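# Move yellow sponge from low shelf to bench behind cartons

## Task

Take the yellow sponge off the low shelf and set it down on the bench top so that the whole sponge lies in the strip between the line of cartons on the bench and the wall. The cartons must stay exactly where they were, neither moved nor rotated. The sponge must stay there without the robot holding it. The robot must not tip over or finish leaning.

## Robot and tools

ROBOT. A Rainbow Robotics RB-Y1. It has a wheeled base with two drive wheels and two rear casters, a torso whose lower leg folds at ankle, knee and hip, a head with pan and tilt, and two 7-joint arms, each ending in a parallel gripper. The base is 0.66 m long and 0.58 m wide, and its front edge sits 0.10 m ahead of the drive axle. It cannot move sideways. A bent leg may stick out beyond that front edge. Each arm is rated for 3 kg. Loose objects may occasionally get a small external nudge.

FRAMES. Base frame: origin on the floor halfway between the drive wheels, x forward, y left, z up. The result reports chest, left_hand and right_hand in this frame. A hand point lies between its finger pads. The fingers point along the hand's -z axis and close along its x axis. The printed hand position can be wrong, more so when the arm is stretched far. The odometry frame is the base frame as it was at the scene's start. base_odometry is computed from wheel turns, so wheel slip looks like real travel. Heading is positive to the left, within -3.142 to 3.142.

execute_actions. "actions" is a list holding one action, or nothing (an empty list moves nothing and only reports). An action may contain:
- "base": exactly one key. translate_m is a relative drive in metres from the current spot, forward positive, -3 to 3. rotate_rad is a relative turn in radians on the spot, left (counter-clockwise) positive, -3.2 to 3.2. A base command that would last over 8.667 s is refused.
- "joints": one dictionary for the whole robot, keyed by joint name. Values are absolute targets, in radians, except the grippers, which are in metres of opening. Ranges: torso_squat_rad 0 to 1.2 (larger lowers the level chest); torso_shift_rad -0.3 to 0.6 (positive pushes hips forward); torso_pitch_rad -0.2 to 1.4 (positive bows forward); torso_yaw_rad -1.5 to 1.5 (positive left). Per arm: shoulder_pitch -2.356 to 2.356 (negative raises the arm forward); left_shoulder_roll_rad 0 to 3.141 and right_shoulder_roll_rad -3.141 to 0 (both raise the arm outward); shoulder_yaw -2.094 to 2.094; elbow -2.617 to 0.01 (negative bends); forearm_roll -3.141 to 3.141; wrist_pitch -1.57 to 1.919 (negative tips the hand forward); hand_roll -2.705 to 2.705; gripper_m 0 to 0.1. Yaw and roll signs are the same for both arms. head_pan_rad -0.523 to 0.523 (relative to the chest, positive left); head_tilt_rad -0.35 to 1.57 (positive looks down). A joint counts as done within ±0.02 (grippers ±0.004). The torso also obeys: squat+shift <= 1.52; squat-shift+pitch <= 1.57; shift+0.5 pitch-0.4 squat <= 0.7; shift+0.3 pitch-0.5 squat <= 0.39. A command that breaks one of these goes only partway and reports off_target.
- "speeds": lower top speeds for this action only. translate_m 0.05 to 0.4 m/s; rotate_rad 0.1 to 1.509 rad/s. By default the top speed is used.
- "min_time_s": 0.1 to 8 s, the shortest time any arm or head motion in this action may take.
All motions start at once and may finish at different times. No action runs past 15 s. An unknown key or an out-of-range value refuses the whole call, and nothing moves. A joint or the base left out of an action may still be pushing toward an earlier target. "cameras" picks images: head_camera (896x504), left_wrist_camera and right_wrist_camera (644x364), or "all". If it is left out or null, you get all images; [] gives none. The "pictures" line gives the order of the images.

RESULTS. base_status and joint_status tell how each motion ended. done: the target was reached (for the base, the wheels turned the full amount, even if they slipped). off_target: the motion came to rest short and may still push. time_out: the motion ran too long. contact_stop: an arm or the torso met hard resistance. stopped_with_arm: the torso halted because an arm contact-stopped. limit_stop_at_own_body: a guard halted the motion before the arm hit the robot's own body. limit_stop_at_motor_heat: a heat fault. After a stop, that group (torso, left arm, or right arm) holds where it is and forgets its targets. "joint command not followed", with a "cause:" line, means an arm self-collision or arm-to-arm check withheld that arm's joints; the gripper still acts. Those targets may be retried on later actions. on_its_own lists what the call did not command; "held at" is a held target, not the measured position. To recover from a stop, first back the arm away in its own action, then move the torso. If both hands hold one object and the torso contact-stops right away with nothing in the way, first send every arm joint its current joint_positions value, then repeat the torso command. A torso stopped against furniture may instead slide the base backward without odometry showing it.

wait: seconds 0 to 10. It commands nothing and returns the same report as an empty action. zoom_image: camera plus region [x0, y0, x1, y1] in pixels of that camera's latest full image, at most 504 by 504. read_manual: optional section "licences", which returns licence text only. finished_scene: give the number of the current scene. It ends that scene once the last command has been held, it cannot be undone, and it reports whether the task succeeded.

GRASPING. To hold something, command an opening at least 0.005 m narrower than the object. An off_target gripper is then expected.

AVOID. Letting any part of the two arms strike or press on each other, grippers included. Contact torques that reach a joint's load limit (shoulders 63, elbow 32.4, forearm and wrist 22.5 N m, the held load included); this freezes the robot for 10 s. Long heavy holding: MOTOR HOT appears at 65 °C, and at 80 °C an OVER-TEMPERATURE FAULT brakes the arm. Heavy weight far ahead of the drive wheels, which tips the robot with nothing to stop it. Driving into furniture, because the base keeps pushing. Dropping, slamming or shoving objects, and knocking the cartons. The robot keeps holding its last command while you think.

Each tool is called after ">>>" by a JSON object that holds its "op" and its "data".

## Session

I'll start by looking at the current state and images.

>>> {"op": "execute_actions", "data": {"actions": []}}

Scene clock: 0.00 s.
base_odometry: x=+0.000 y=+0.000 heading=+0.000 (m, m, rad; odometry frame)
base_status: not commanded
joint_positions: torso_squat_rad=+0.350 torso_shift_rad=+0.000 torso_pitch_rad=+0.001 torso_yaw_rad=+0.000 left_shoulder_pitch_rad=-0.022 left_shoulder_roll_rad=+0.018 left_shoulder_yaw_rad=+0.012 left_elbow_rad=-0.118 left_forearm_roll_rad=-0.016 left_wrist_pitch_rad=-0.044 left_hand_roll_rad=-0.040 left_gripper_m=+0.101 right_shoulder_pitch_rad=-0.008 right_shoulder_roll_rad=+0.002 right_shoulder_yaw_rad=-0.006 right_elbow_rad=-0.151 right_forearm_roll_rad=-0.041 right_wrist_pitch_rad=+0.036 right_hand_roll_rad=-0.018 right_gripper_m=+0.101 head_pan_rad=+0.001 head_tilt_rad=+0.401
joint_status: not commanded
chest: x=-0.2274 y=-0.0004 z=+1.2476 quat_wxyz=(+1.000, +0.000, +0.001, +0.000) (m; base frame)
left_hand: x=-0.1448 y=+0.2338 z=+0.5679 quat_wxyz=(+0.995, +0.012, -0.090, -0.026) (m; base frame)
right_hand: x=-0.1572 y=-0.2186 z=+0.5651 quat_wxyz=(+0.998, +0.004, -0.061, -0.031) (m; base frame)
pictures: head_camera, left_wrist_camera, right_wrist_camera
Images, in order (width x height): head_camera 896x504, left_wrist_camera 644x364, right_wrist_camera 644x364.

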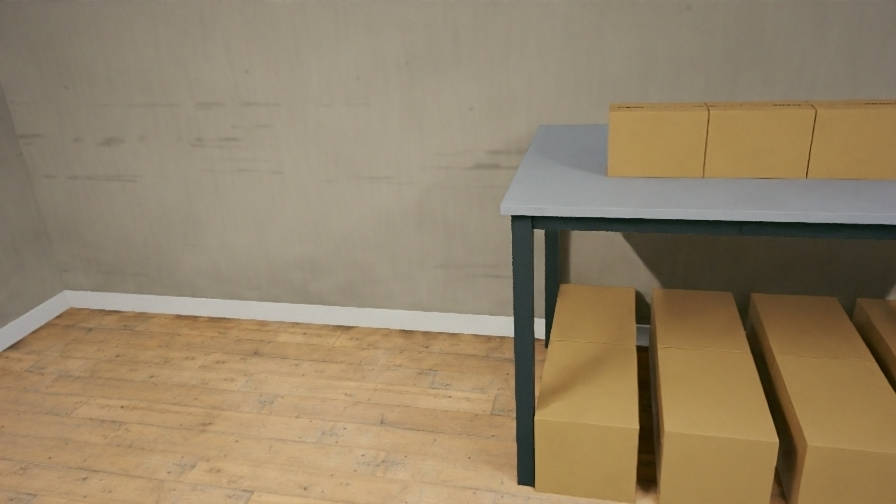

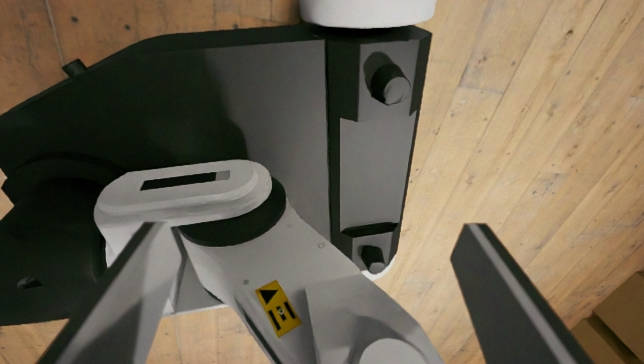

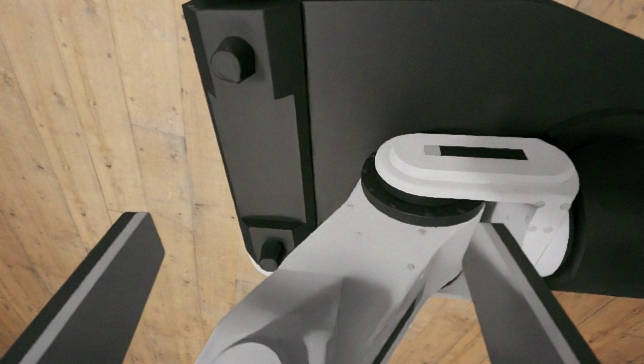

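>>> {"op": "execute_actions", "data": {"actions": [{"joints": {"head_pan_rad": -0.52, "head_tilt_rad": 0.45}}], "cameras": ["head_camera"]}}

Scene clock: 3.20 s.
base_odometry: x=+0.000 y=+0.000 heading=+0.000 (m, m, rad; odometry frame)
base_status: not commanded
joint_positions: torso_squat_rad=+0.350 torso_shift_rad=+0.000 torso_pitch_rad=+0.001 torso_yaw_rad=+0.000 left_shoulder_pitch_rad=-0.022 left_shoulder_roll_rad=+0.018 left_shoulder_yaw_rad=+0.012 left_elbow_rad=-0.118 left_forearm_roll_rad=-0.016 left_wrist_pitch_rad=-0.044 left_hand_roll_rad=-0.040 left_gripper_m=+0.101 right_shoulder_pitch_rad=-0.008 right_shoulder_roll_rad=+0.002 right_shoulder_yaw_rad=-0.006 right_elbow_rad=-0.151 right_forearm_roll_rad=-0.041 right_wrist_pitch_rad=+0.036 right_hand_roll_rad=-0.018 right_gripper_m=+0.101 head_pan_rad=-0.520 head_tilt_rad=+0.450
joint_status: all done
chest: x=-0.2274 y=-0.0004 z=+1.2476 quat_wxyz=(+1.000, +0.000, +0.001, +0.000) (m; base frame)
left_hand: x=-0.1448 y=+0.2338 z=+0.5679 quat_wxyz=(+0.995, +0.012, -0.090, -0.026) (m; base frame)
right_hand: x=-0.1572 y=-0.2186 z=+0.5651 quat_wxyz=(+0.998, +0.004, -0.061, -0.031) (m; base frame)
pictures: head_camera
camera_calibration (this result's frames):
head_camera: T_world_to_cam=[[-0.47659, -0.877627, -0.0513113, -0.0192561], [-0.35241, 0.244194, -0.903425, 1.29494], [0.8054, -0.412481, -0.425665, 0.722603], [0, 0, 0, 1]] pos_world=[-0.134813, -0.0350555, 1.47648]
Images, in order (width x height): head_camera 896x504.

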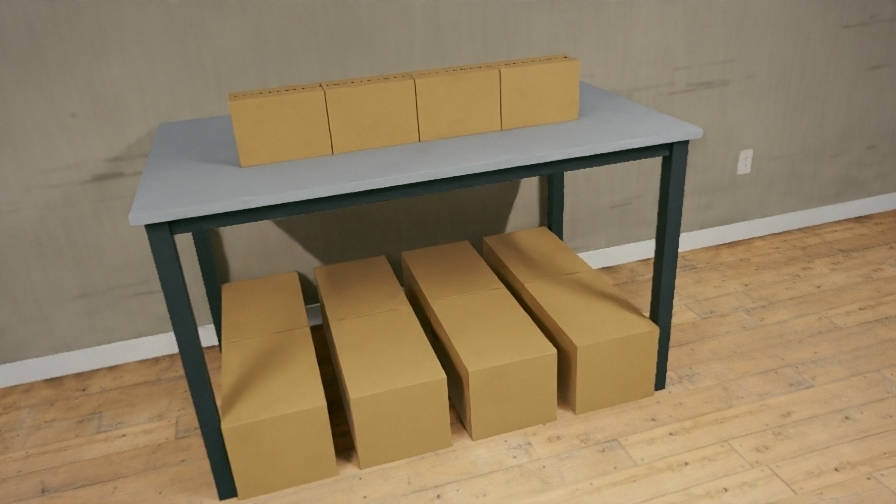

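>>> {"op": "execute_actions", "data": {"actions": [{"joints": {"torso_yaw_rad": -1.0, "head_pan_rad": -0.52, "head_tilt_rad": 0.45}}], "cameras": ["head_camera"]}}

Scene clock: 7.67 s.
base_odometry: x=+0.000 y=+0.000 heading=+0.000 (m, m, rad; odometry frame)
base_status: not commanded
joint_positions: torso_squat_rad=+0.350 torso_shift_rad=+0.000 torso_pitch_rad=+0.001 torso_yaw_rad=-1.000 left_shoulder_pitch_rad=-0.022 left_shoulder_roll_rad=+0.018 left_shoulder_yaw_rad=+0.012 left_elbow_rad=-0.118 left_forearm_roll_rad=-0.016 left_wrist_pitch_rad=-0.044 left_hand_roll_rad=-0.040 left_gripper_m=+0.101 right_shoulder_pitch_rad=-0.008 right_shoulder_roll_rad=+0.002 right_shoulder_yaw_rad=-0.006 right_elbow_rad=-0.151 right_forearm_roll_rad=-0.041 right_wrist_pitch_rad=+0.036 right_hand_roll_rad=-0.018 right_gripper_m=+0.101 head_pan_rad=-0.520 head_tilt_rad=+0.450
joint_status: all done
chest: x=-0.2274 y=-0.0004 z=+1.2476 quat_wxyz=(+0.878, +0.000, +0.001, -0.479) (m; base frame)
left_hand: x=+0.0136 y=+0.0560 z=+0.5676 quat_wxyz=(+0.861, -0.034, -0.085, -0.500) (m; base frame)
right_hand: x=-0.3739 y=-0.1779 z=+0.5654 quat_wxyz=(+0.861, -0.027, -0.055, -0.505) (m; base frame)
pictures: head_camera
camera_calibration (this result's frames):
head_camera: T_world_to_cam=[[-0.996062, -0.0731232, -0.0501258, -0.138542], [0.0140858, 0.427691, -0.903815, 1.37882], [0.0875282, -0.900962, -0.424977, 0.558347], [0, 0, 0, 1]] pos_world=[-0.206289, -0.0967895, 1.47654]
Images, in order (width x height): head_camera 896x504.

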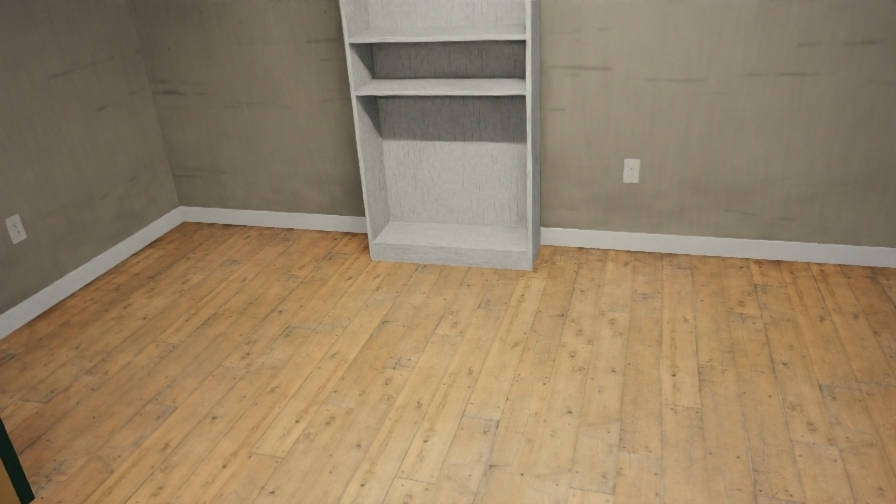

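>>> {"op": "execute_actions", "data": {"actions": [{"joints": {"torso_yaw_rad": -1.5, "head_pan_rad": -0.52, "head_tilt_rad": 0.3}}], "cameras": ["head_camera"]}}

Scene clock: 10.10 s.
base_odometry: x=+0.000 y=+0.000 heading=+0.000 (m, m, rad; odometry frame)
base_status: not commanded
joint_positions: torso_squat_rad=+0.350 torso_shift_rad=+0.000 torso_pitch_rad=+0.001 torso_yaw_rad=-1.094 left_shoulder_pitch_rad=-0.022 left_shoulder_roll_rad=+0.018 left_shoulder_yaw_rad=+0.012 left_elbow_rad=-0.118 left_forearm_roll_rad=-0.016 left_wrist_pitch_rad=-0.044 left_hand_roll_rad=-0.040 left_gripper_m=+0.101 right_shoulder_pitch_rad=-0.007 right_shoulder_roll_rad=+0.002 right_shoulder_yaw_rad=-0.006 right_elbow_rad=-0.151 right_forearm_roll_rad=-0.041 right_wrist_pitch_rad=+0.036 right_hand_roll_rad=-0.018 right_gripper_m=+0.101 head_pan_rad=-0.520 head_tilt_rad=+0.300
joint_status: torso_yaw_rad limit_stop_at_own_body (moved -0.094 of -0.500); the others done
on_its_own: torso_yaw_rad is held at -1.094, not at your -1.500, since a limit_stop_at_own_body
chest: x=-0.2274 y=-0.0004 z=+1.2476 quat_wxyz=(+0.854, +0.000, +0.001, -0.520) (m; base frame)
left_hand: x=+0.0179 y=+0.0328 z=+0.5676 quat_wxyz=(+0.836, -0.038, -0.083, -0.540) (m; base frame)
right_hand: x=-0.3902 y=-0.1632 z=+0.5654 quat_wxyz=(+0.836, -0.029, -0.053, -0.545) (m; base frame)
pictures: head_camera
camera_calibration (this result's frames):
head_camera: T_world_to_cam=[[-0.998843, 0.0136341, -0.0461255, -0.145063], [0.0480983, 0.284661, -0.957421, 1.4614], [0.0000765881, -0.958531, -0.284987, 0.334783], [0, 0, 0, 1]] pos_world=[-0.215212, -0.0931273, 1.4879]
Images, in order (width x height): head_camera 896x504.

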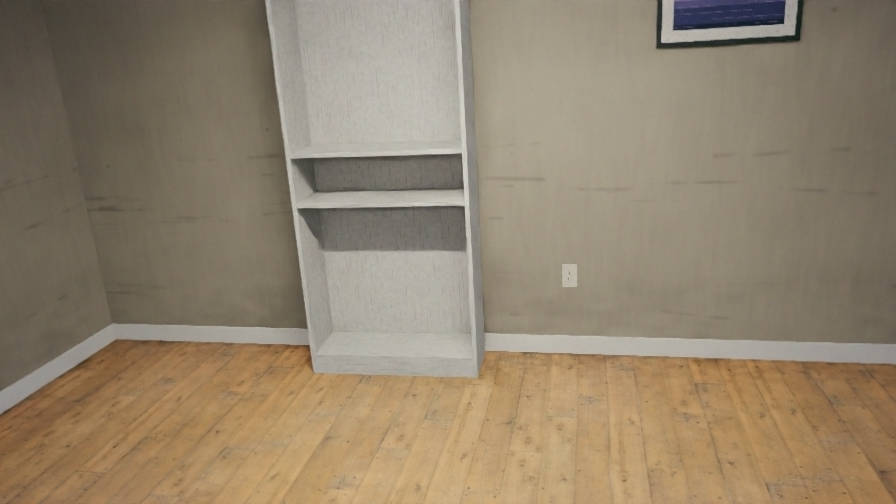

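>>> {"op": "execute_actions", "data": {"actions": [{"joints": {"torso_yaw_rad": 1.0, "head_pan_rad": 0.52, "head_tilt_rad": 0.45}}], "cameras": ["head_camera"]}}

Scene clock: 19.37 s.
base_odometry: x=+0.000 y=+0.000 heading=+0.000 (m, m, rad; odometry frame)
base_status: not commanded
joint_positions: torso_squat_rad=+0.350 torso_shift_rad=+0.000 torso_pitch_rad=+0.001 torso_yaw_rad=+0.800 left_shoulder_pitch_rad=-0.022 left_shoulder_roll_rad=+0.018 left_shoulder_yaw_rad=+0.012 left_elbow_rad=-0.118 left_forearm_roll_rad=-0.016 left_wrist_pitch_rad=-0.044 left_hand_roll_rad=-0.040 left_gripper_m=+0.101 right_shoulder_pitch_rad=-0.008 right_shoulder_roll_rad=+0.002 right_shoulder_yaw_rad=-0.006 right_elbow_rad=-0.152 right_forearm_roll_rad=-0.041 right_wrist_pitch_rad=+0.036 right_hand_roll_rad=-0.018 right_gripper_m=+0.101 head_pan_rad=+0.520 head_tilt_rad=+0.450
joint_status: torso_yaw_rad limit_stop_at_own_body (moved +1.894 of +2.094); the others done
on_its_own: torso_yaw_rad is held at +0.800, not at your +1.000, since a limit_stop_at_own_body
chest: x=-0.2274 y=-0.0004 z=+1.2476 quat_wxyz=(+0.921, +0.001, +0.001, +0.389) (m; base frame)
left_hand: x=-0.3379 y=+0.2227 z=+0.5682 quat_wxyz=(+0.927, +0.046, -0.079, +0.363) (m; base frame)
right_hand: x=-0.0218 y=-0.1012 z=+0.5650 quat_wxyz=(+0.931, +0.027, -0.055, +0.360) (m; base frame)
pictures: head_camera
camera_calibration (this result's frames):
head_camera: T_world_to_cam=[[0.972633, -0.226242, -0.0529036, 0.29064], [-0.142856, -0.402737, -0.904099, 1.34399], [0.183239, 0.886914, -0.424036, 0.580529], [0, 0, 0, 1]] pos_world=[-0.197066, 0.0921489, 1.47664]
Images, in order (width x height): head_camera 896x504.

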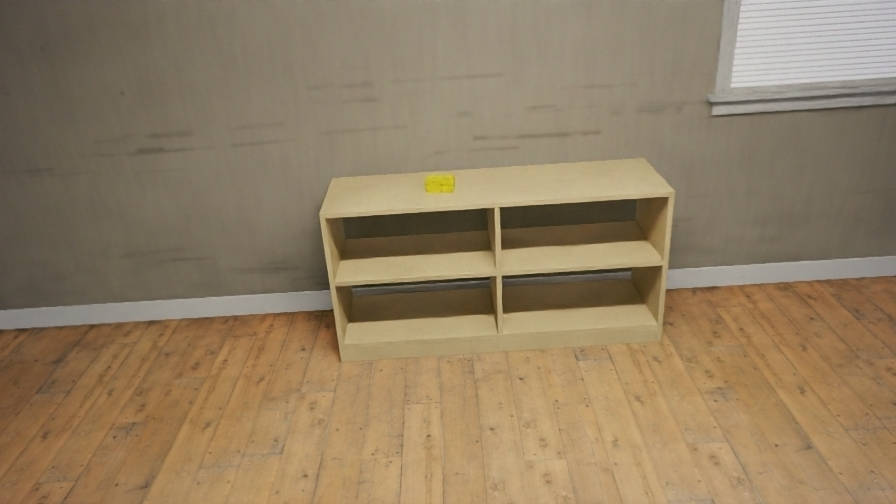

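>>> {"op": "zoom_image", "data": {"camera": "head_camera", "region": [300, 140, 700, 370]}}

>>> {"op": "zoom_image", "data": {"camera": "head_camera", "region": [400, 155, 480, 210]}}

Region (300, 140, 700, 370) of head_camera's 896x504 image, scaled by 1.260, with more detail than that image has; it fills the top 290 rows of this view, and the rest is white.

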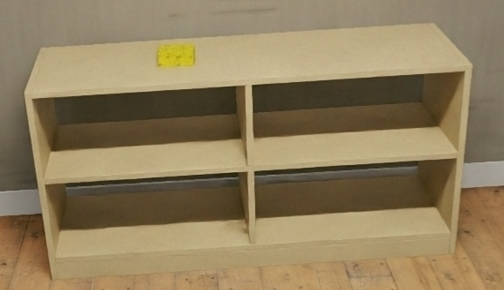

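Region (400, 155, 480, 210) of head_camera's 896x504 image, scaled by 6.300, with more detail than that image has; it fills the top 346 rows of this view, and the rest is white.

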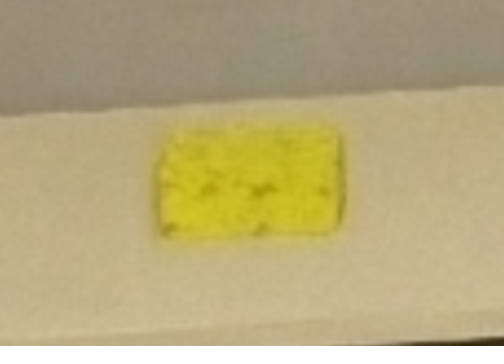

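>>> {"op": "execute_actions", "data": {"actions": [{"base": {"rotate_rad": 1.368}, "joints": {"torso_yaw_rad": 0.0, "head_pan_rad": 0.0, "head_tilt_rad": 0.45}}], "cameras": ["head_camera"]}}

Scene clock: 101.50 s.
base_odometry: x=+0.000 y=+0.000 heading=+1.368 (m, m, rad; odometry frame)
base_status: done
joint_positions: torso_squat_rad=+0.350 torso_shift_rad=+0.000 torso_pitch_rad=+0.001 torso_yaw_rad=+0.000 left_shoulder_pitch_rad=-0.022 left_shoulder_roll_rad=+0.018 left_shoulder_yaw_rad=+0.012 left_elbow_rad=-0.118 left_forearm_roll_rad=-0.016 left_wrist_pitch_rad=-0.044 left_hand_roll_rad=-0.040 left_gripper_m=+0.101 right_shoulder_pitch_rad=-0.008 right_shoulder_roll_rad=+0.002 right_shoulder_yaw_rad=-0.006 right_elbow_rad=-0.151 right_forearm_roll_rad=-0.041 right_wrist_pitch_rad=+0.036 right_hand_roll_rad=-0.018 right_gripper_m=+0.101 head_pan_rad=+0.000 head_tilt_rad=+0.450
joint_status: all done
chest: x=-0.2274 y=-0.0004 z=+1.2476 quat_wxyz=(+1.000, +0.000, +0.001, +0.000) (m; base frame)
left_hand: x=-0.1447 y=+0.2338 z=+0.5679 quat_wxyz=(+0.995, +0.012, -0.091, -0.026) (m; base frame)
right_hand: x=-0.1573 y=-0.2187 z=+0.5651 quat_wxyz=(+0.998, +0.004, -0.061, -0.031) (m; base frame)
pictures: head_camera
camera_calibration (this result's frames):
head_camera: T_world_to_cam=[[0.0224284, -0.998388, -0.0521408, 0.0841574], [-0.427045, 0.0375891, -0.903449, 1.27956], [0.903952, 0.0425294, -0.425514, 0.742841], [0, 0, 0, 1]] pos_world=[-0.126952, 0.00433166, 1.47649]
Images, in order (width x height): head_camera 896x504.

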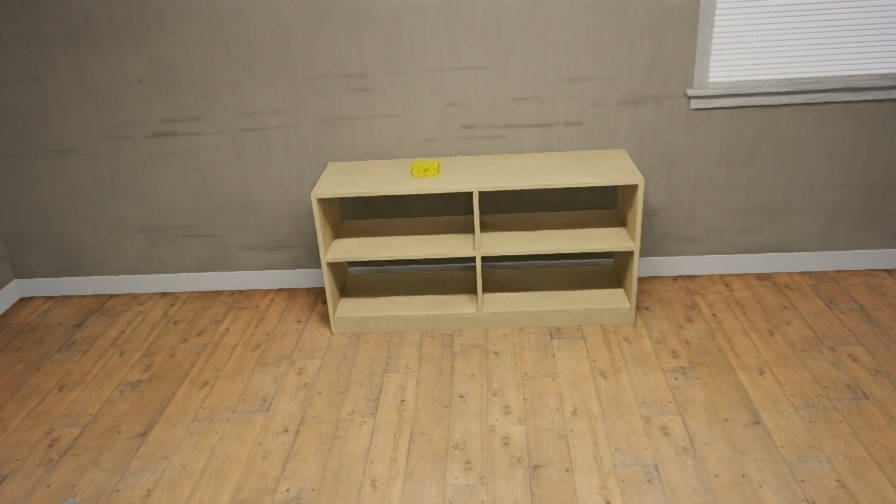

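>>> {"op": "execute_actions", "data": {"actions": [{"base": {"translate_m": 1.95}, "joints": {"torso_pitch_rad": 0.6, "left_shoulder_pitch_rad": -0.738, "left_shoulder_roll_rad": 0.086, "left_shoulder_yaw_rad": 0.232, "left_elbow_rad": -1.5535, "left_forearm_roll_rad": 0.0, "left_wrist_pitch_rad": 1.66, "left_hand_roll_rad": 0.0, "left_gripper_m": 0.1, "right_shoulder_pitch_rad": -0.5, "right_shoulder_roll_rad": -0.05, "right_shoulder_yaw_rad": -0.17, "head_pan_rad": 0.15, "head_tilt_rad": 0.45}, "min_time_s": 2.5}]}}

Scene clock: 137.77 s.
base_odometry: x=+0.393 y=+1.910 heading=+1.368 (m, m, rad; odometry frame)
base_status: done
joint_positions: torso_squat_rad=+0.350 torso_shift_rad=+0.000 torso_pitch_rad=+0.600 torso_yaw_rad=+0.000 left_shoulder_pitch_rad=-0.738 left_shoulder_roll_rad=+0.086 left_shoulder_yaw_rad=+0.232 left_elbow_rad=-1.553 left_forearm_roll_rad=+0.000 left_wrist_pitch_rad=+1.660 left_hand_roll_rad=+0.000 left_gripper_m=+0.100 right_shoulder_pitch_rad=-0.500 right_shoulder_roll_rad=-0.050 right_shoulder_yaw_rad=-0.170 right_elbow_rad=-0.151 right_forearm_roll_rad=-0.041 right_wrist_pitch_rad=+0.036 right_hand_roll_rad=-0.018 right_gripper_m=+0.101 head_pan_rad=+0.150 head_tilt_rad=+0.450
joint_status: all done
chest: x=-0.0530 y=-0.0004 z=+1.1935 quat_wxyz=(+0.955, +0.000, +0.296, +0.000) (m; base frame)
left_hand: x=+0.3105 y=+0.2195 z=+0.7501 quat_wxyz=(+1.000, +0.000, +0.000, +0.000) (m; base frame)
right_hand: x=-0.0371 y=-0.2275 z=+0.4944 quat_wxyz=(+0.999, -0.004, +0.004, -0.031) (m; base frame)
pictures: head_camera, left_wrist_camera, right_wrist_camera
camera_calibration (this result's frames):
head_camera: T_world_to_cam=[[0.112234, -0.98379, -0.139858, 0.183629], [-0.862585, -0.0265839, -0.505214, 0.806788], [0.493306, 0.177342, -0.851586, 1.04939], [0, 0, 0, 1]] pos_world=[0.157641, 0.0159984, 1.32693]
left_wrist_camera: T_world_to_cam=[[0.999604, 0.0280994, -0.0017346, -0.314148], [0.0231944, -0.787058, 0.616442, -0.255983], [0.0159564, -0.616238, -0.787398, 0.809096], [0, 0, 0, 1]] pos_world=[0.307051, 0.30595, 0.794335]
right_wrist_camera: T_world_to_cam=[[-0.998404, 0.0545351, -0.0146702, -0.0161333], [0.0342305, 0.791, 0.610858, -0.0823576], [0.0449173, 0.609381, -0.791604, 0.619053], [0, 0, 0, 1]] pos_world=[-0.0410946, -0.311214, 0.540117]
Images, in order (width x height): head_camera 896x504, left_wrist_camera 644x364, right_wrist_camera 644x364.

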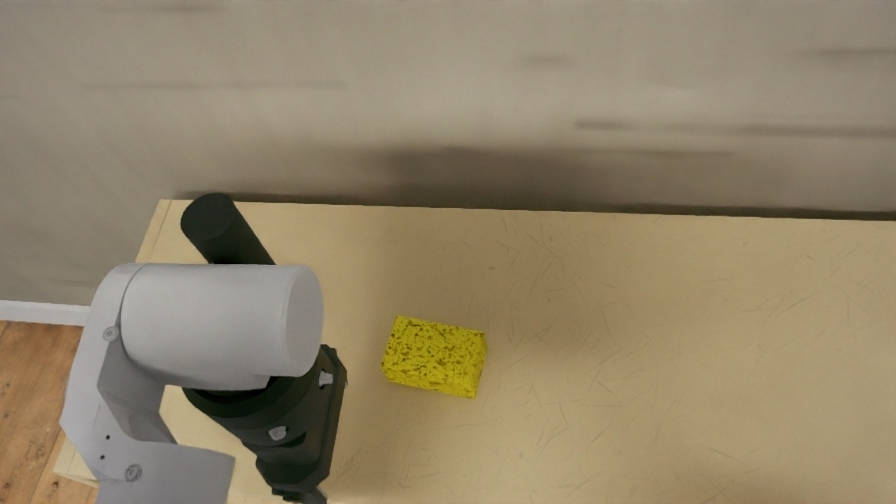

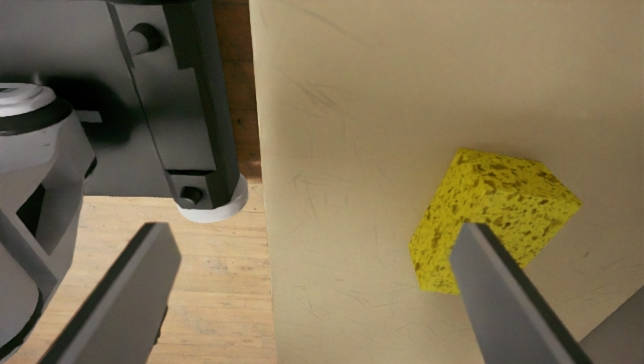

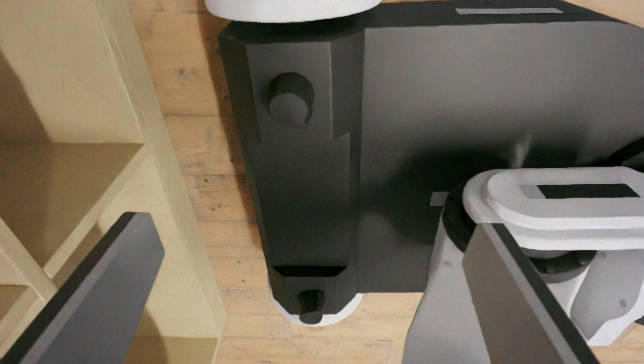

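>>> {"op": "zoom_image", "data": {"camera": "head_camera", "region": [360, 295, 520, 415]}}

Region (360, 295, 520, 415) of head_camera's 896x504 image, scaled by 3.150, with more detail than that image has; it fills the top 378 rows of this view, and the rest is white.

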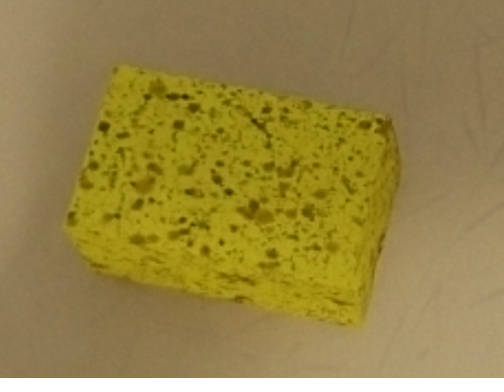

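>>> {"op": "zoom_image", "data": {"camera": "left_wrist_camera", "region": [380, 120, 620, 320]}}

Region (380, 120, 620, 320) of left_wrist_camera's 644x364 image, scaled by 2.100, with more detail than that image has.

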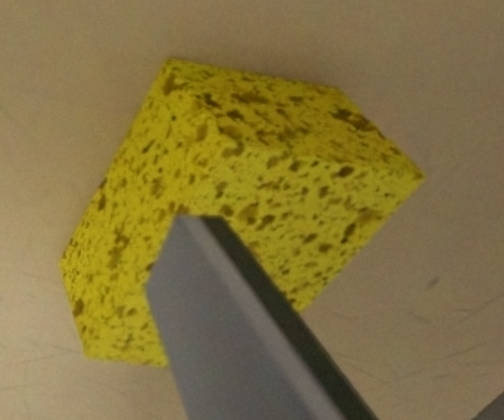

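>>> {"op": "execute_actions", "data": {"actions": [{"base": {"translate_m": 0.09}, "joints": {"torso_pitch_rad": 0.7, "left_shoulder_pitch_rad": -0.847, "left_shoulder_roll_rad": 0.085, "left_shoulder_yaw_rad": 0.024, "left_elbow_rad": -1.5615, "left_forearm_roll_rad": 0.0, "left_wrist_pitch_rad": 1.673, "left_hand_roll_rad": 0.092, "right_shoulder_pitch_rad": -0.6, "right_shoulder_roll_rad": -0.06, "right_shoulder_yaw_rad": -0.2, "head_pan_rad": 0.1, "head_tilt_rad": 0.55}}], "cameras": ["head_camera", "left_wrist_camera"]}}

Scene clock: 222.83 s.
base_odometry: x=+0.411 y=+1.998 heading=+1.368 (m, m, rad; odometry frame)
base_status: done
joint_positions: torso_squat_rad=+0.350 torso_shift_rad=+0.000 torso_pitch_rad=+0.700 torso_yaw_rad=+0.000 left_shoulder_pitch_rad=-0.847 left_shoulder_roll_rad=+0.085 left_shoulder_yaw_rad=+0.024 left_elbow_rad=-1.562 left_forearm_roll_rad=+0.000 left_wrist_pitch_rad=+1.673 left_hand_roll_rad=+0.092 left_gripper_m=+0.100 right_shoulder_pitch_rad=-0.600 right_shoulder_roll_rad=-0.060 right_shoulder_yaw_rad=-0.200 right_elbow_rad=-0.152 right_forearm_roll_rad=-0.041 right_wrist_pitch_rad=+0.036 right_hand_roll_rad=-0.018 right_gripper_m=+0.101 head_pan_rad=+0.100 head_tilt_rad=+0.550
joint_status: all done
chest: x=-0.0284 y=-0.0004 z=+1.1748 quat_wxyz=(+0.939, +0.000, +0.343, +0.000) (m; base frame)
left_hand: x=+0.3340 y=+0.1446 z=+0.7302 quat_wxyz=(+0.997, +0.000, +0.000, -0.072) (m; base frame)
right_hand: x=-0.0092 y=-0.2220 z=+0.4710 quat_wxyz=(+0.999, -0.001, +0.006, -0.032) (m; base frame)
pictures: head_camera, left_wrist_camera
camera_calibration (this result's frames):
head_camera: T_world_to_cam=[[0.0547186, -0.991655, -0.116733, 0.15106], [-0.946108, -0.0141195, -0.323542, 0.595317], [0.319194, 0.128146, -0.938986, 1.1375], [0, 0, 0, 1]] pos_world=[0.191885, 0.0124388, 1.27834]
left_wrist_camera: T_world_to_cam=[[0.993324, -0.115346, -0.00185779, -0.312604], [-0.0896404, -0.781888, 0.61694, -0.266601], [-0.0726145, -0.612655, -0.787008, 0.775634], [0, 0, 0, 1]] pos_world=[0.342941, 0.230686, 0.774326]
Images, in order (width x height): head_camera 896x504, left_wrist_camera 644x364.

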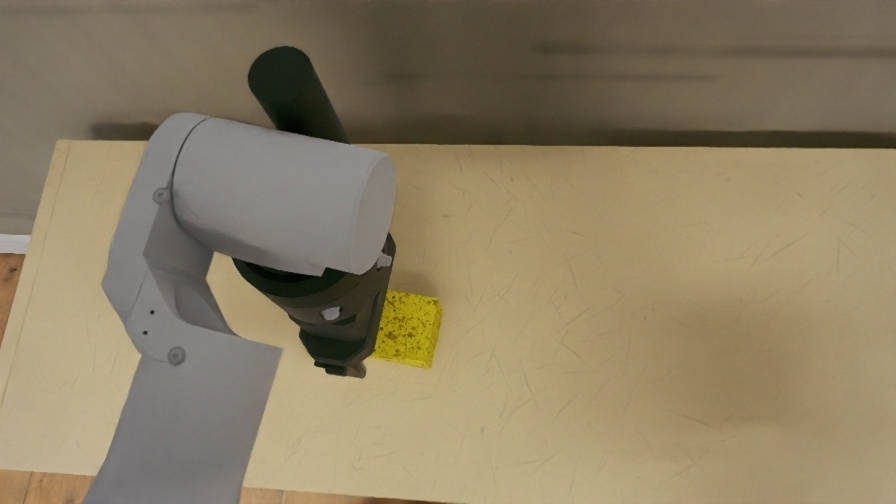

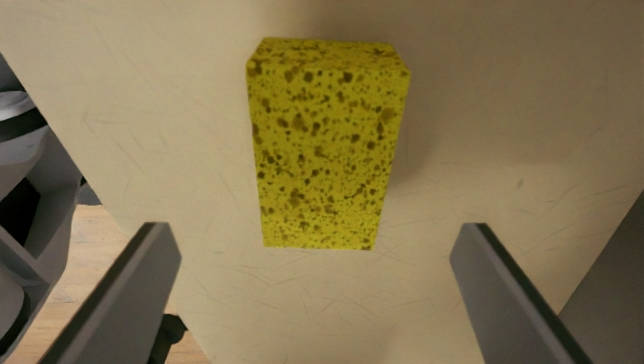

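>>> {"op": "execute_actions", "data": {"actions": [{"joints": {"left_shoulder_pitch_rad": -0.896, "left_shoulder_roll_rad": 0.086, "left_shoulder_yaw_rad": 0.031, "left_elbow_rad": -1.217, "left_forearm_roll_rad": 0.0, "left_wrist_pitch_rad": 1.3765, "left_hand_roll_rad": 0.092}, "min_time_s": 1.0}], "cameras": ["head_camera", "left_wrist_camera"]}}

Scene clock: 243.83 s.
base_odometry: x=+0.411 y=+1.998 heading=+1.368 (m, m, rad; odometry frame)
base_status: not commanded
joint_positions: torso_squat_rad=+0.350 torso_shift_rad=+0.000 torso_pitch_rad=+0.700 torso_yaw_rad=+0.000 left_shoulder_pitch_rad=-0.896 left_shoulder_roll_rad=+0.086 left_shoulder_yaw_rad=+0.031 left_elbow_rad=-1.217 left_forearm_roll_rad=+0.000 left_wrist_pitch_rad=+1.377 left_hand_roll_rad=+0.092 left_gripper_m=+0.100 right_shoulder_pitch_rad=-0.600 right_shoulder_roll_rad=-0.060 right_shoulder_yaw_rad=-0.200 right_elbow_rad=-0.152 right_forearm_roll_rad=-0.041 right_wrist_pitch_rad=+0.036 right_hand_roll_rad=-0.018 right_gripper_m=+0.101 head_pan_rad=+0.100 head_tilt_rad=+0.550
joint_status: all done
chest: x=-0.0284 y=-0.0004 z=+1.1748 quat_wxyz=(+0.939, +0.000, +0.343, +0.000) (m; base frame)
left_hand: x=+0.3334 y=+0.1430 z=+0.6580 quat_wxyz=(+0.997, +0.000, +0.000, -0.076) (m; base frame)
right_hand: x=-0.0092 y=-0.2220 z=+0.4710 quat_wxyz=(+0.999, -0.001, +0.006, -0.032) (m; base frame)
pictures: head_camera, left_wrist_camera
camera_calibration (this result's frames):
head_camera: T_world_to_cam=[[0.0547225, -0.991655, -0.116734, 0.151062], [-0.946103, -0.0141207, -0.323559, 0.595327], [0.31921, 0.128148, -0.93898, 1.1375], [0, 0, 0, 1]] pos_world=[0.191871, 0.012439, 1.27835]
left_wrist_camera: T_world_to_cam=[[0.992549, -0.121815, -0.00265982, -0.310613], [-0.0942981, -0.781799, 0.616359, -0.221514], [-0.0771612, -0.611516, -0.787461, 0.719492], [0, 0, 0, 1]] pos_world=[0.342927, 0.228964, 0.702277]
Images, in order (width x height): head_camera 896x504, left_wrist_camera 644x364.

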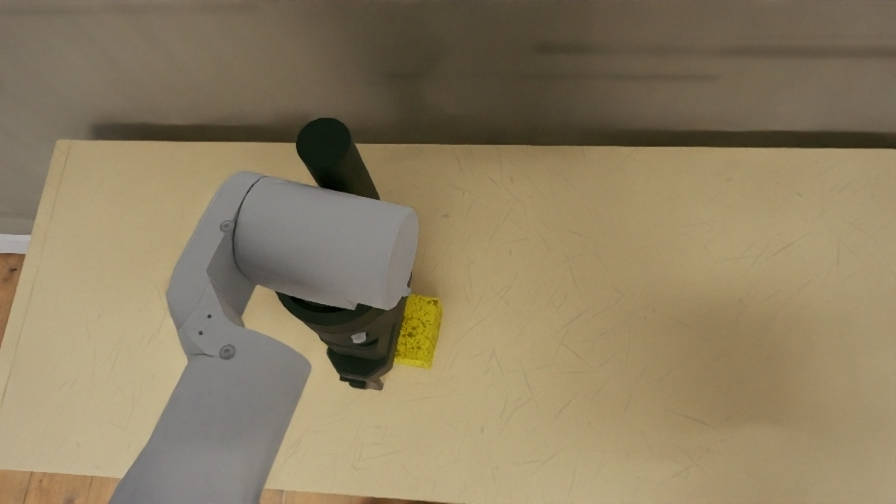

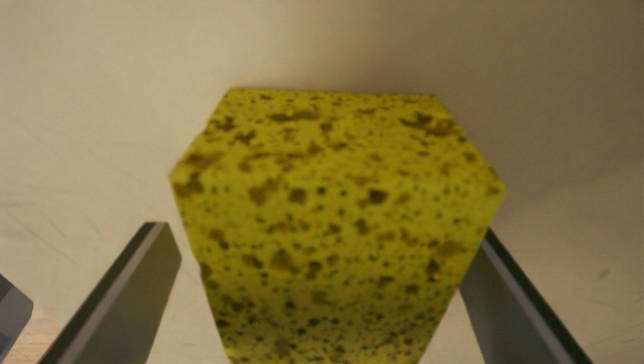

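>>> {"op": "execute_actions", "data": {"actions": [{"joints": {"left_gripper_m": 0.045}}], "cameras": ["left_wrist_camera"]}}

Scene clock: 251.97 s.
base_odometry: x=+0.411 y=+1.998 heading=+1.368 (m, m, rad; odometry frame)
base_status: not commanded
joint_positions: torso_squat_rad=+0.350 torso_shift_rad=+0.000 torso_pitch_rad=+0.700 torso_yaw_rad=+0.000 left_shoulder_pitch_rad=-0.896 left_shoulder_roll_rad=+0.086 left_shoulder_yaw_rad=+0.031 left_elbow_rad=-1.217 left_forearm_roll_rad=+0.000 left_wrist_pitch_rad=+1.377 left_hand_roll_rad=+0.092 left_gripper_m=+0.060 right_shoulder_pitch_rad=-0.600 right_shoulder_roll_rad=-0.060 right_shoulder_yaw_rad=-0.200 right_elbow_rad=-0.152 right_forearm_roll_rad=-0.041 right_wrist_pitch_rad=+0.036 right_hand_roll_rad=-0.018 right_gripper_m=+0.101 head_pan_rad=+0.100 head_tilt_rad=+0.550
joint_status: left_gripper_m off_target (ended at +0.060, target +0.045)
chest: x=-0.0284 y=-0.0004 z=+1.1748 quat_wxyz=(+0.939, +0.000, +0.343, +0.000) (m; base frame)
left_hand: x=+0.3334 y=+0.1430 z=+0.6580 quat_wxyz=(+0.997, +0.000, +0.000, -0.076) (m; base frame)
right_hand: x=-0.0092 y=-0.2220 z=+0.4710 quat_wxyz=(+0.999, -0.001, +0.006, -0.032) (m; base frame)
pictures: left_wrist_camera
camera_calibration (this result's frames):
left_wrist_camera: T_world_to_cam=[[0.992549, -0.121819, -0.00263569, -0.310639], [-0.0943159, -0.781795, 0.616361, -0.221515], [-0.0771453, -0.61152, -0.787459, 0.719488], [0, 0, 0, 1]] pos_world=[0.342937, 0.22896, 0.702282]
Images, in order (width x height): left_wrist_camera 644x364.

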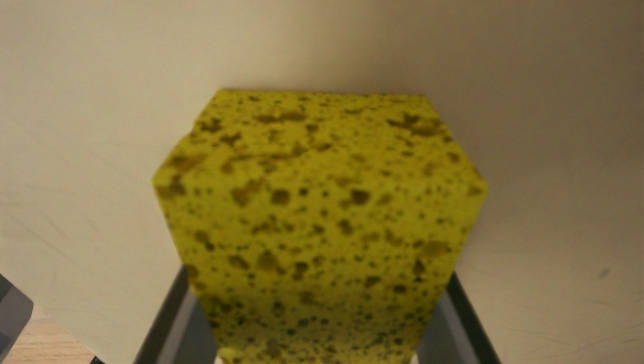

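>>> {"op": "execute_actions", "data": {"actions": [{"base": {"translate_m": -0.45}, "joints": {"torso_squat_rad": 0.0, "torso_pitch_rad": 0.3, "left_elbow_rad": -1.3, "left_wrist_pitch_rad": 1.86, "right_shoulder_pitch_rad": -0.2, "right_shoulder_roll_rad": -0.02, "right_shoulder_yaw_rad": -0.07, "head_pan_rad": 0.0, "head_tilt_rad": 0.3}, "min_time_s": 1.6}], "cameras": ["head_camera", "left_wrist_camera"]}}

Scene clock: 345.90 s.
base_odometry: x=+0.320 y=+1.557 heading=+1.369 (m, m, rad; odometry frame)
base_status: done
joint_positions: torso_squat_rad=+0.000 torso_shift_rad=+0.000 torso_pitch_rad=+0.300 torso_yaw_rad=+0.000 left_shoulder_pitch_rad=-0.896 left_shoulder_roll_rad=+0.086 left_shoulder_yaw_rad=+0.031 left_elbow_rad=-1.300 left_forearm_roll_rad=+0.000 left_wrist_pitch_rad=+1.860 left_hand_roll_rad=+0.092 left_gripper_m=+0.060 right_shoulder_pitch_rad=-0.200 right_shoulder_roll_rad=-0.020 right_shoulder_yaw_rad=-0.070 right_elbow_rad=-0.152 right_forearm_roll_rad=-0.041 right_wrist_pitch_rad=+0.036 right_hand_roll_rad=-0.018 right_gripper_m=+0.101 head_pan_rad=+0.000 head_tilt_rad=+0.300
joint_status: all done
chest: x=-0.1364 y=-0.0004 z=+1.2761 quat_wxyz=(+0.989, +0.000, +0.149, +0.000) (m; base frame)
left_hand: x=+0.3079 y=+0.1631 z=+0.9452 quat_wxyz=(+0.997, +0.048, -0.002, -0.066) (m; base frame)
right_hand: x=-0.1318 y=-0.2302 z=+0.5872 quat_wxyz=(+1.000, -0.006, -0.003, -0.030) (m; base frame)
pictures: head_camera, left_wrist_camera
camera_calibration (this result's frames):
head_camera: T_world_to_cam=[[0.0145094, -0.998387, -0.0548826, 0.0850746], [-0.556052, 0.0375616, -0.830299, 1.24089], [0.831021, 0.0425647, -0.55461, 0.798381], [0, 0, 0, 1]] pos_world=[0.0252928, 0.00434478, 1.47777]
left_wrist_camera: T_world_to_cam=[[0.994725, -0.102556, -0.0019436, -0.286582], [-0.085325, -0.837819, 0.539239, -0.305894], [-0.0569303, -0.536229, -0.842151, 0.989164], [0, 0, 0, 1]] pos_world=[0.315283, 0.244744, 0.997418]
Images, in order (width x height): head_camera 896x504, left_wrist_camera 644x364.

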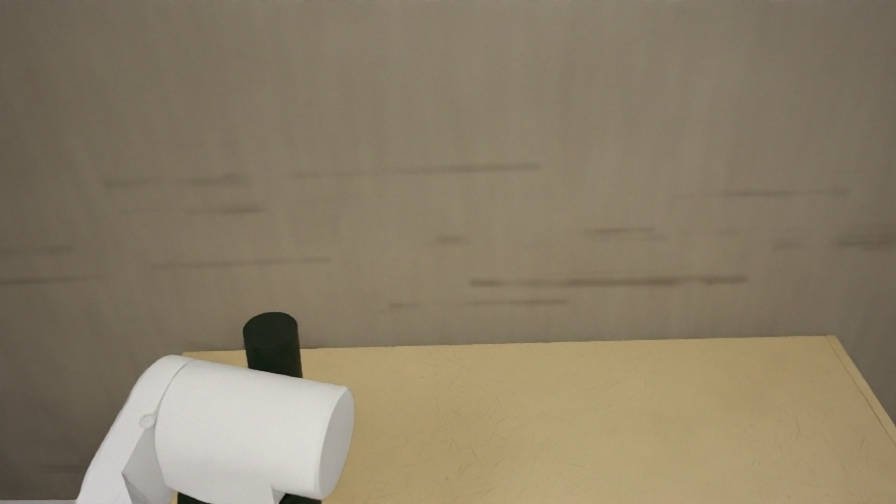

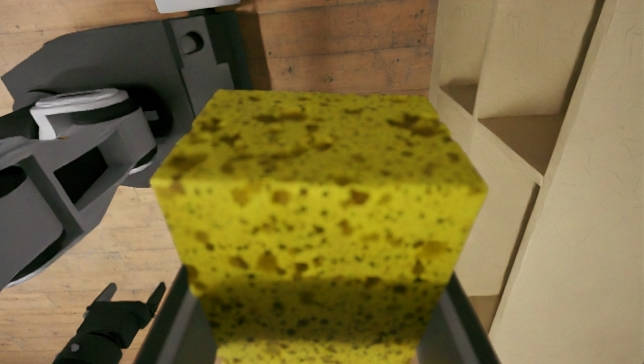

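>>> {"op": "execute_actions", "data": {"actions": [{"base": {"rotate_rad": -2.10}, "joints": {"head_pan_rad": -0.1, "head_tilt_rad": 0.1}}], "cameras": ["head_camera"]}}

Scene clock: 360.80 s.
base_odometry: x=+0.320 y=+1.557 heading=-0.731 (m, m, rad; odometry frame)
base_status: done
joint_positions: torso_squat_rad=+0.000 torso_shift_rad=+0.000 torso_pitch_rad=+0.300 torso_yaw_rad=+0.000 left_shoulder_pitch_rad=-0.896 left_shoulder_roll_rad=+0.086 left_shoulder_yaw_rad=+0.031 left_elbow_rad=-1.300 left_forearm_roll_rad=+0.000 left_wrist_pitch_rad=+1.860 left_hand_roll_rad=+0.092 left_gripper_m=+0.060 right_shoulder_pitch_rad=-0.200 right_shoulder_roll_rad=-0.020 right_shoulder_yaw_rad=-0.070 right_elbow_rad=-0.152 right_forearm_roll_rad=-0.041 right_wrist_pitch_rad=+0.036 right_hand_roll_rad=-0.018 right_gripper_m=+0.101 head_pan_rad=-0.100 head_tilt_rad=+0.100
joint_status: all done
chest: x=-0.1364 y=-0.0004 z=+1.2761 quat_wxyz=(+0.989, +0.000, +0.149, +0.000) (m; base frame)
left_hand: x=+0.3079 y=+0.1632 z=+0.9452 quat_wxyz=(+0.997, +0.048, -0.002, -0.066) (m; base frame)
right_hand: x=-0.1318 y=-0.2302 z=+0.5872 quat_wxyz=(+1.000, -0.006, -0.003, -0.030) (m; base frame)
pictures: head_camera
camera_calibration (this result's frames):
head_camera: T_world_to_cam=[[-0.0704183, -0.997288, -0.0213931, 0.0313829], [-0.376045, 0.0464043, -0.925439, 1.39], [0.923922, -0.0571231, -0.378293, 0.546001], [0, 0, 0, 1]] pos_world=[0.0204514, -0.00201494, 1.49358]
Images, in order (width x height): head_camera 896x504.

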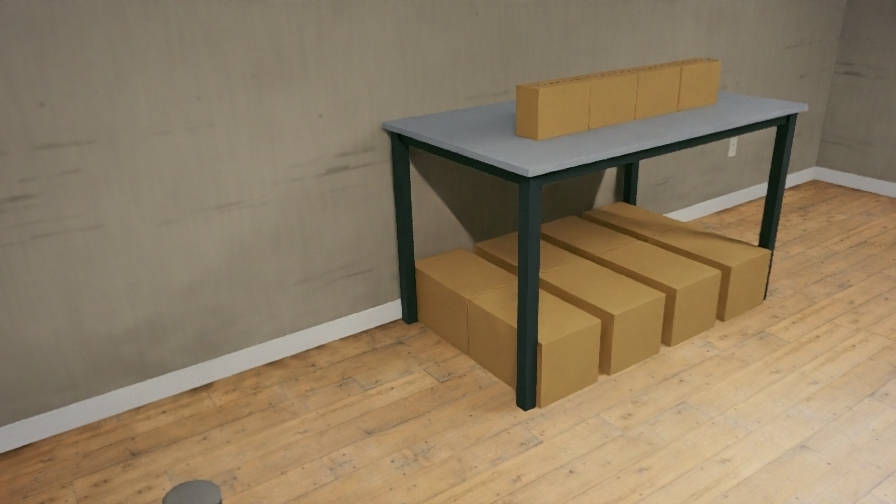

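>>> {"op": "zoom_image", "data": {"camera": "head_camera", "region": [370, 50, 630, 200]}}

>>> {"op": "zoom_image", "data": {"camera": "head_camera", "region": [380, 270, 620, 420]}}

Region (370, 50, 630, 200) of head_camera's 896x504 image, scaled by 1.938, with more detail than that image has; it fills the top 291 rows of this view, and the rest is white.

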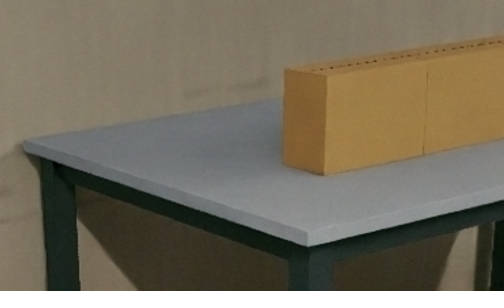

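Region (380, 270, 620, 420) of head_camera's 896x504 image, scaled by 2.100, with more detail than that image has; it fills the top 315 rows of this view, and the rest is white.

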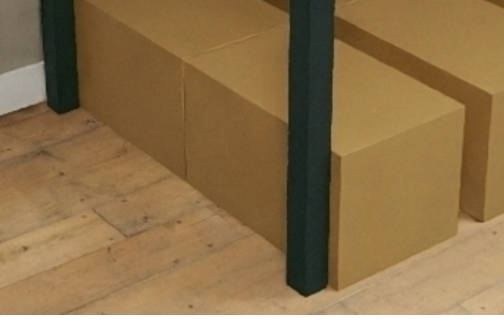

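>>> {"op": "execute_actions", "data": {"actions": [{"base": {"translate_m": 2.09}, "joints": {"left_shoulder_pitch_rad": -1.161, "left_shoulder_roll_rad": 0.205, "left_shoulder_yaw_rad": 0.319, "left_elbow_rad": -1.062, "left_forearm_roll_rad": 0.0, "left_wrist_pitch_rad": 1.9, "left_hand_roll_rad": 0.0, "head_pan_rad": -0.52, "head_tilt_rad": 0.4}, "min_time_s": 3.0}]}}

Scene clock: 420.67 s.
base_odometry: x=+1.876 y=+0.162 heading=-0.731 (m, m, rad; odometry frame)
base_status: done
joint_positions: torso_squat_rad=+0.000 torso_shift_rad=+0.000 torso_pitch_rad=+0.300 torso_yaw_rad=+0.000 left_shoulder_pitch_rad=-1.161 left_shoulder_roll_rad=+0.205 left_shoulder_yaw_rad=+0.319 left_elbow_rad=-1.062 left_forearm_roll_rad=+0.000 left_wrist_pitch_rad=+1.900 left_hand_roll_rad=+0.000 left_gripper_m=+0.060 right_shoulder_pitch_rad=-0.200 right_shoulder_roll_rad=-0.020 right_shoulder_yaw_rad=-0.070 right_elbow_rad=-0.151 right_forearm_roll_rad=-0.041 right_wrist_pitch_rad=+0.036 right_hand_roll_rad=-0.018 right_gripper_m=+0.101 head_pan_rad=-0.520 head_tilt_rad=+0.400
joint_status: all done
chest: x=-0.1363 y=-0.0004 z=+1.2761 quat_wxyz=(+0.989, +0.000, +0.149, +0.000) (m; base frame)
left_hand: x=+0.3655 y=+0.2195 z=+1.0139 quat_wxyz=(+1.000, +0.000, +0.000, +0.000) (m; base frame)
right_hand: x=-0.1318 y=-0.2302 z=+0.5871 quat_wxyz=(+1.000, -0.006, -0.003, -0.030) (m; base frame)
pictures: head_camera, left_wrist_camera, right_wrist_camera
camera_calibration (this result's frames):
head_camera: T_world_to_cam=[[-0.468052, -0.878939, 0.0916148, -0.155945], [-0.570738, 0.221512, -0.79069, 1.18235], [0.674675, -0.422372, -0.605323, 0.863303], [0, 0, 0, 1]] pos_world=[0.0193739, -0.0343372, 1.47174]
left_wrist_camera: T_world_to_cam=[[0.999592, 0.0284688, -0.00235599, -0.368146], [0.0238745, -0.787287, 0.616124, -0.419744], [0.0156855, -0.615929, -0.787646, 1.01625], [0, 0, 0, 1]] pos_world=[0.362076, 0.305957, 1.05819]
right_wrist_camera: T_world_to_cam=[[-0.998283, 0.0513868, -0.0281215, -0.101929], [0.0236885, 0.793197, 0.608505, -0.13309], [0.053575, 0.606794, -0.793052, 0.69975], [0, 0, 0, 1]] pos_world=[-0.13609, -0.313799, 0.633058]
Images, in order (width x height): head_camera 896x504, left_wrist_camera 644x364, right_wrist_camera 644x364.

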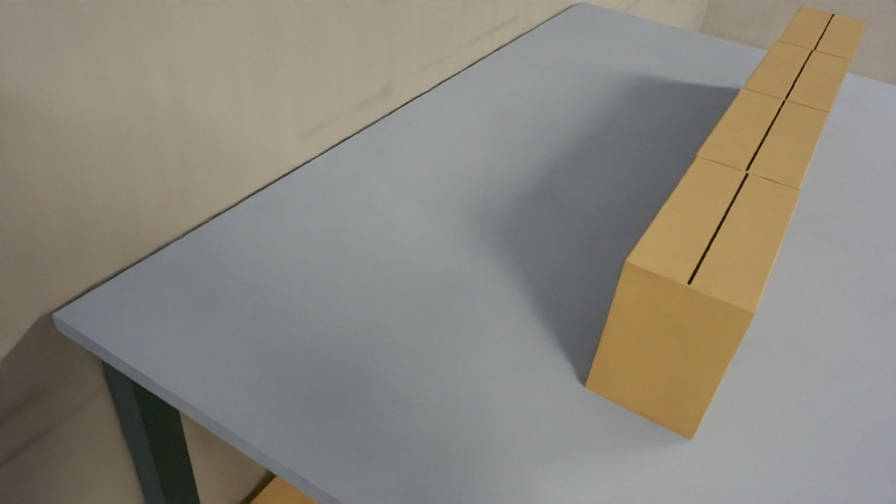

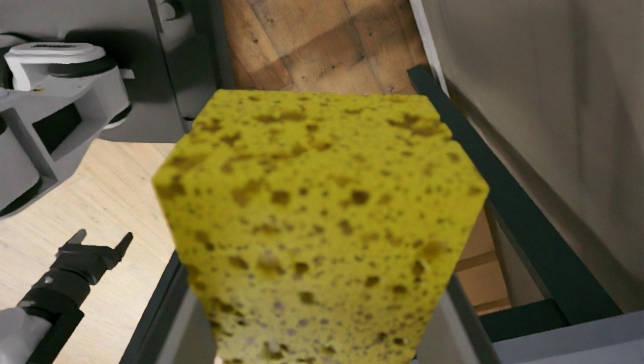

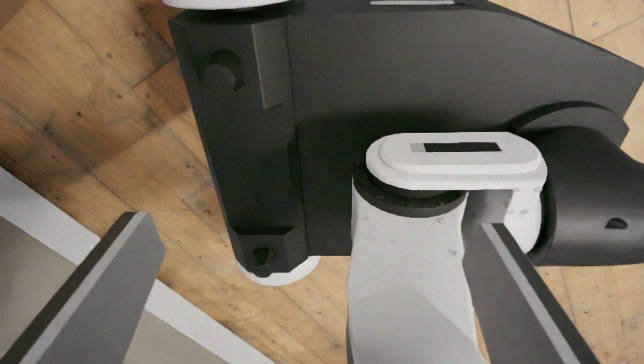

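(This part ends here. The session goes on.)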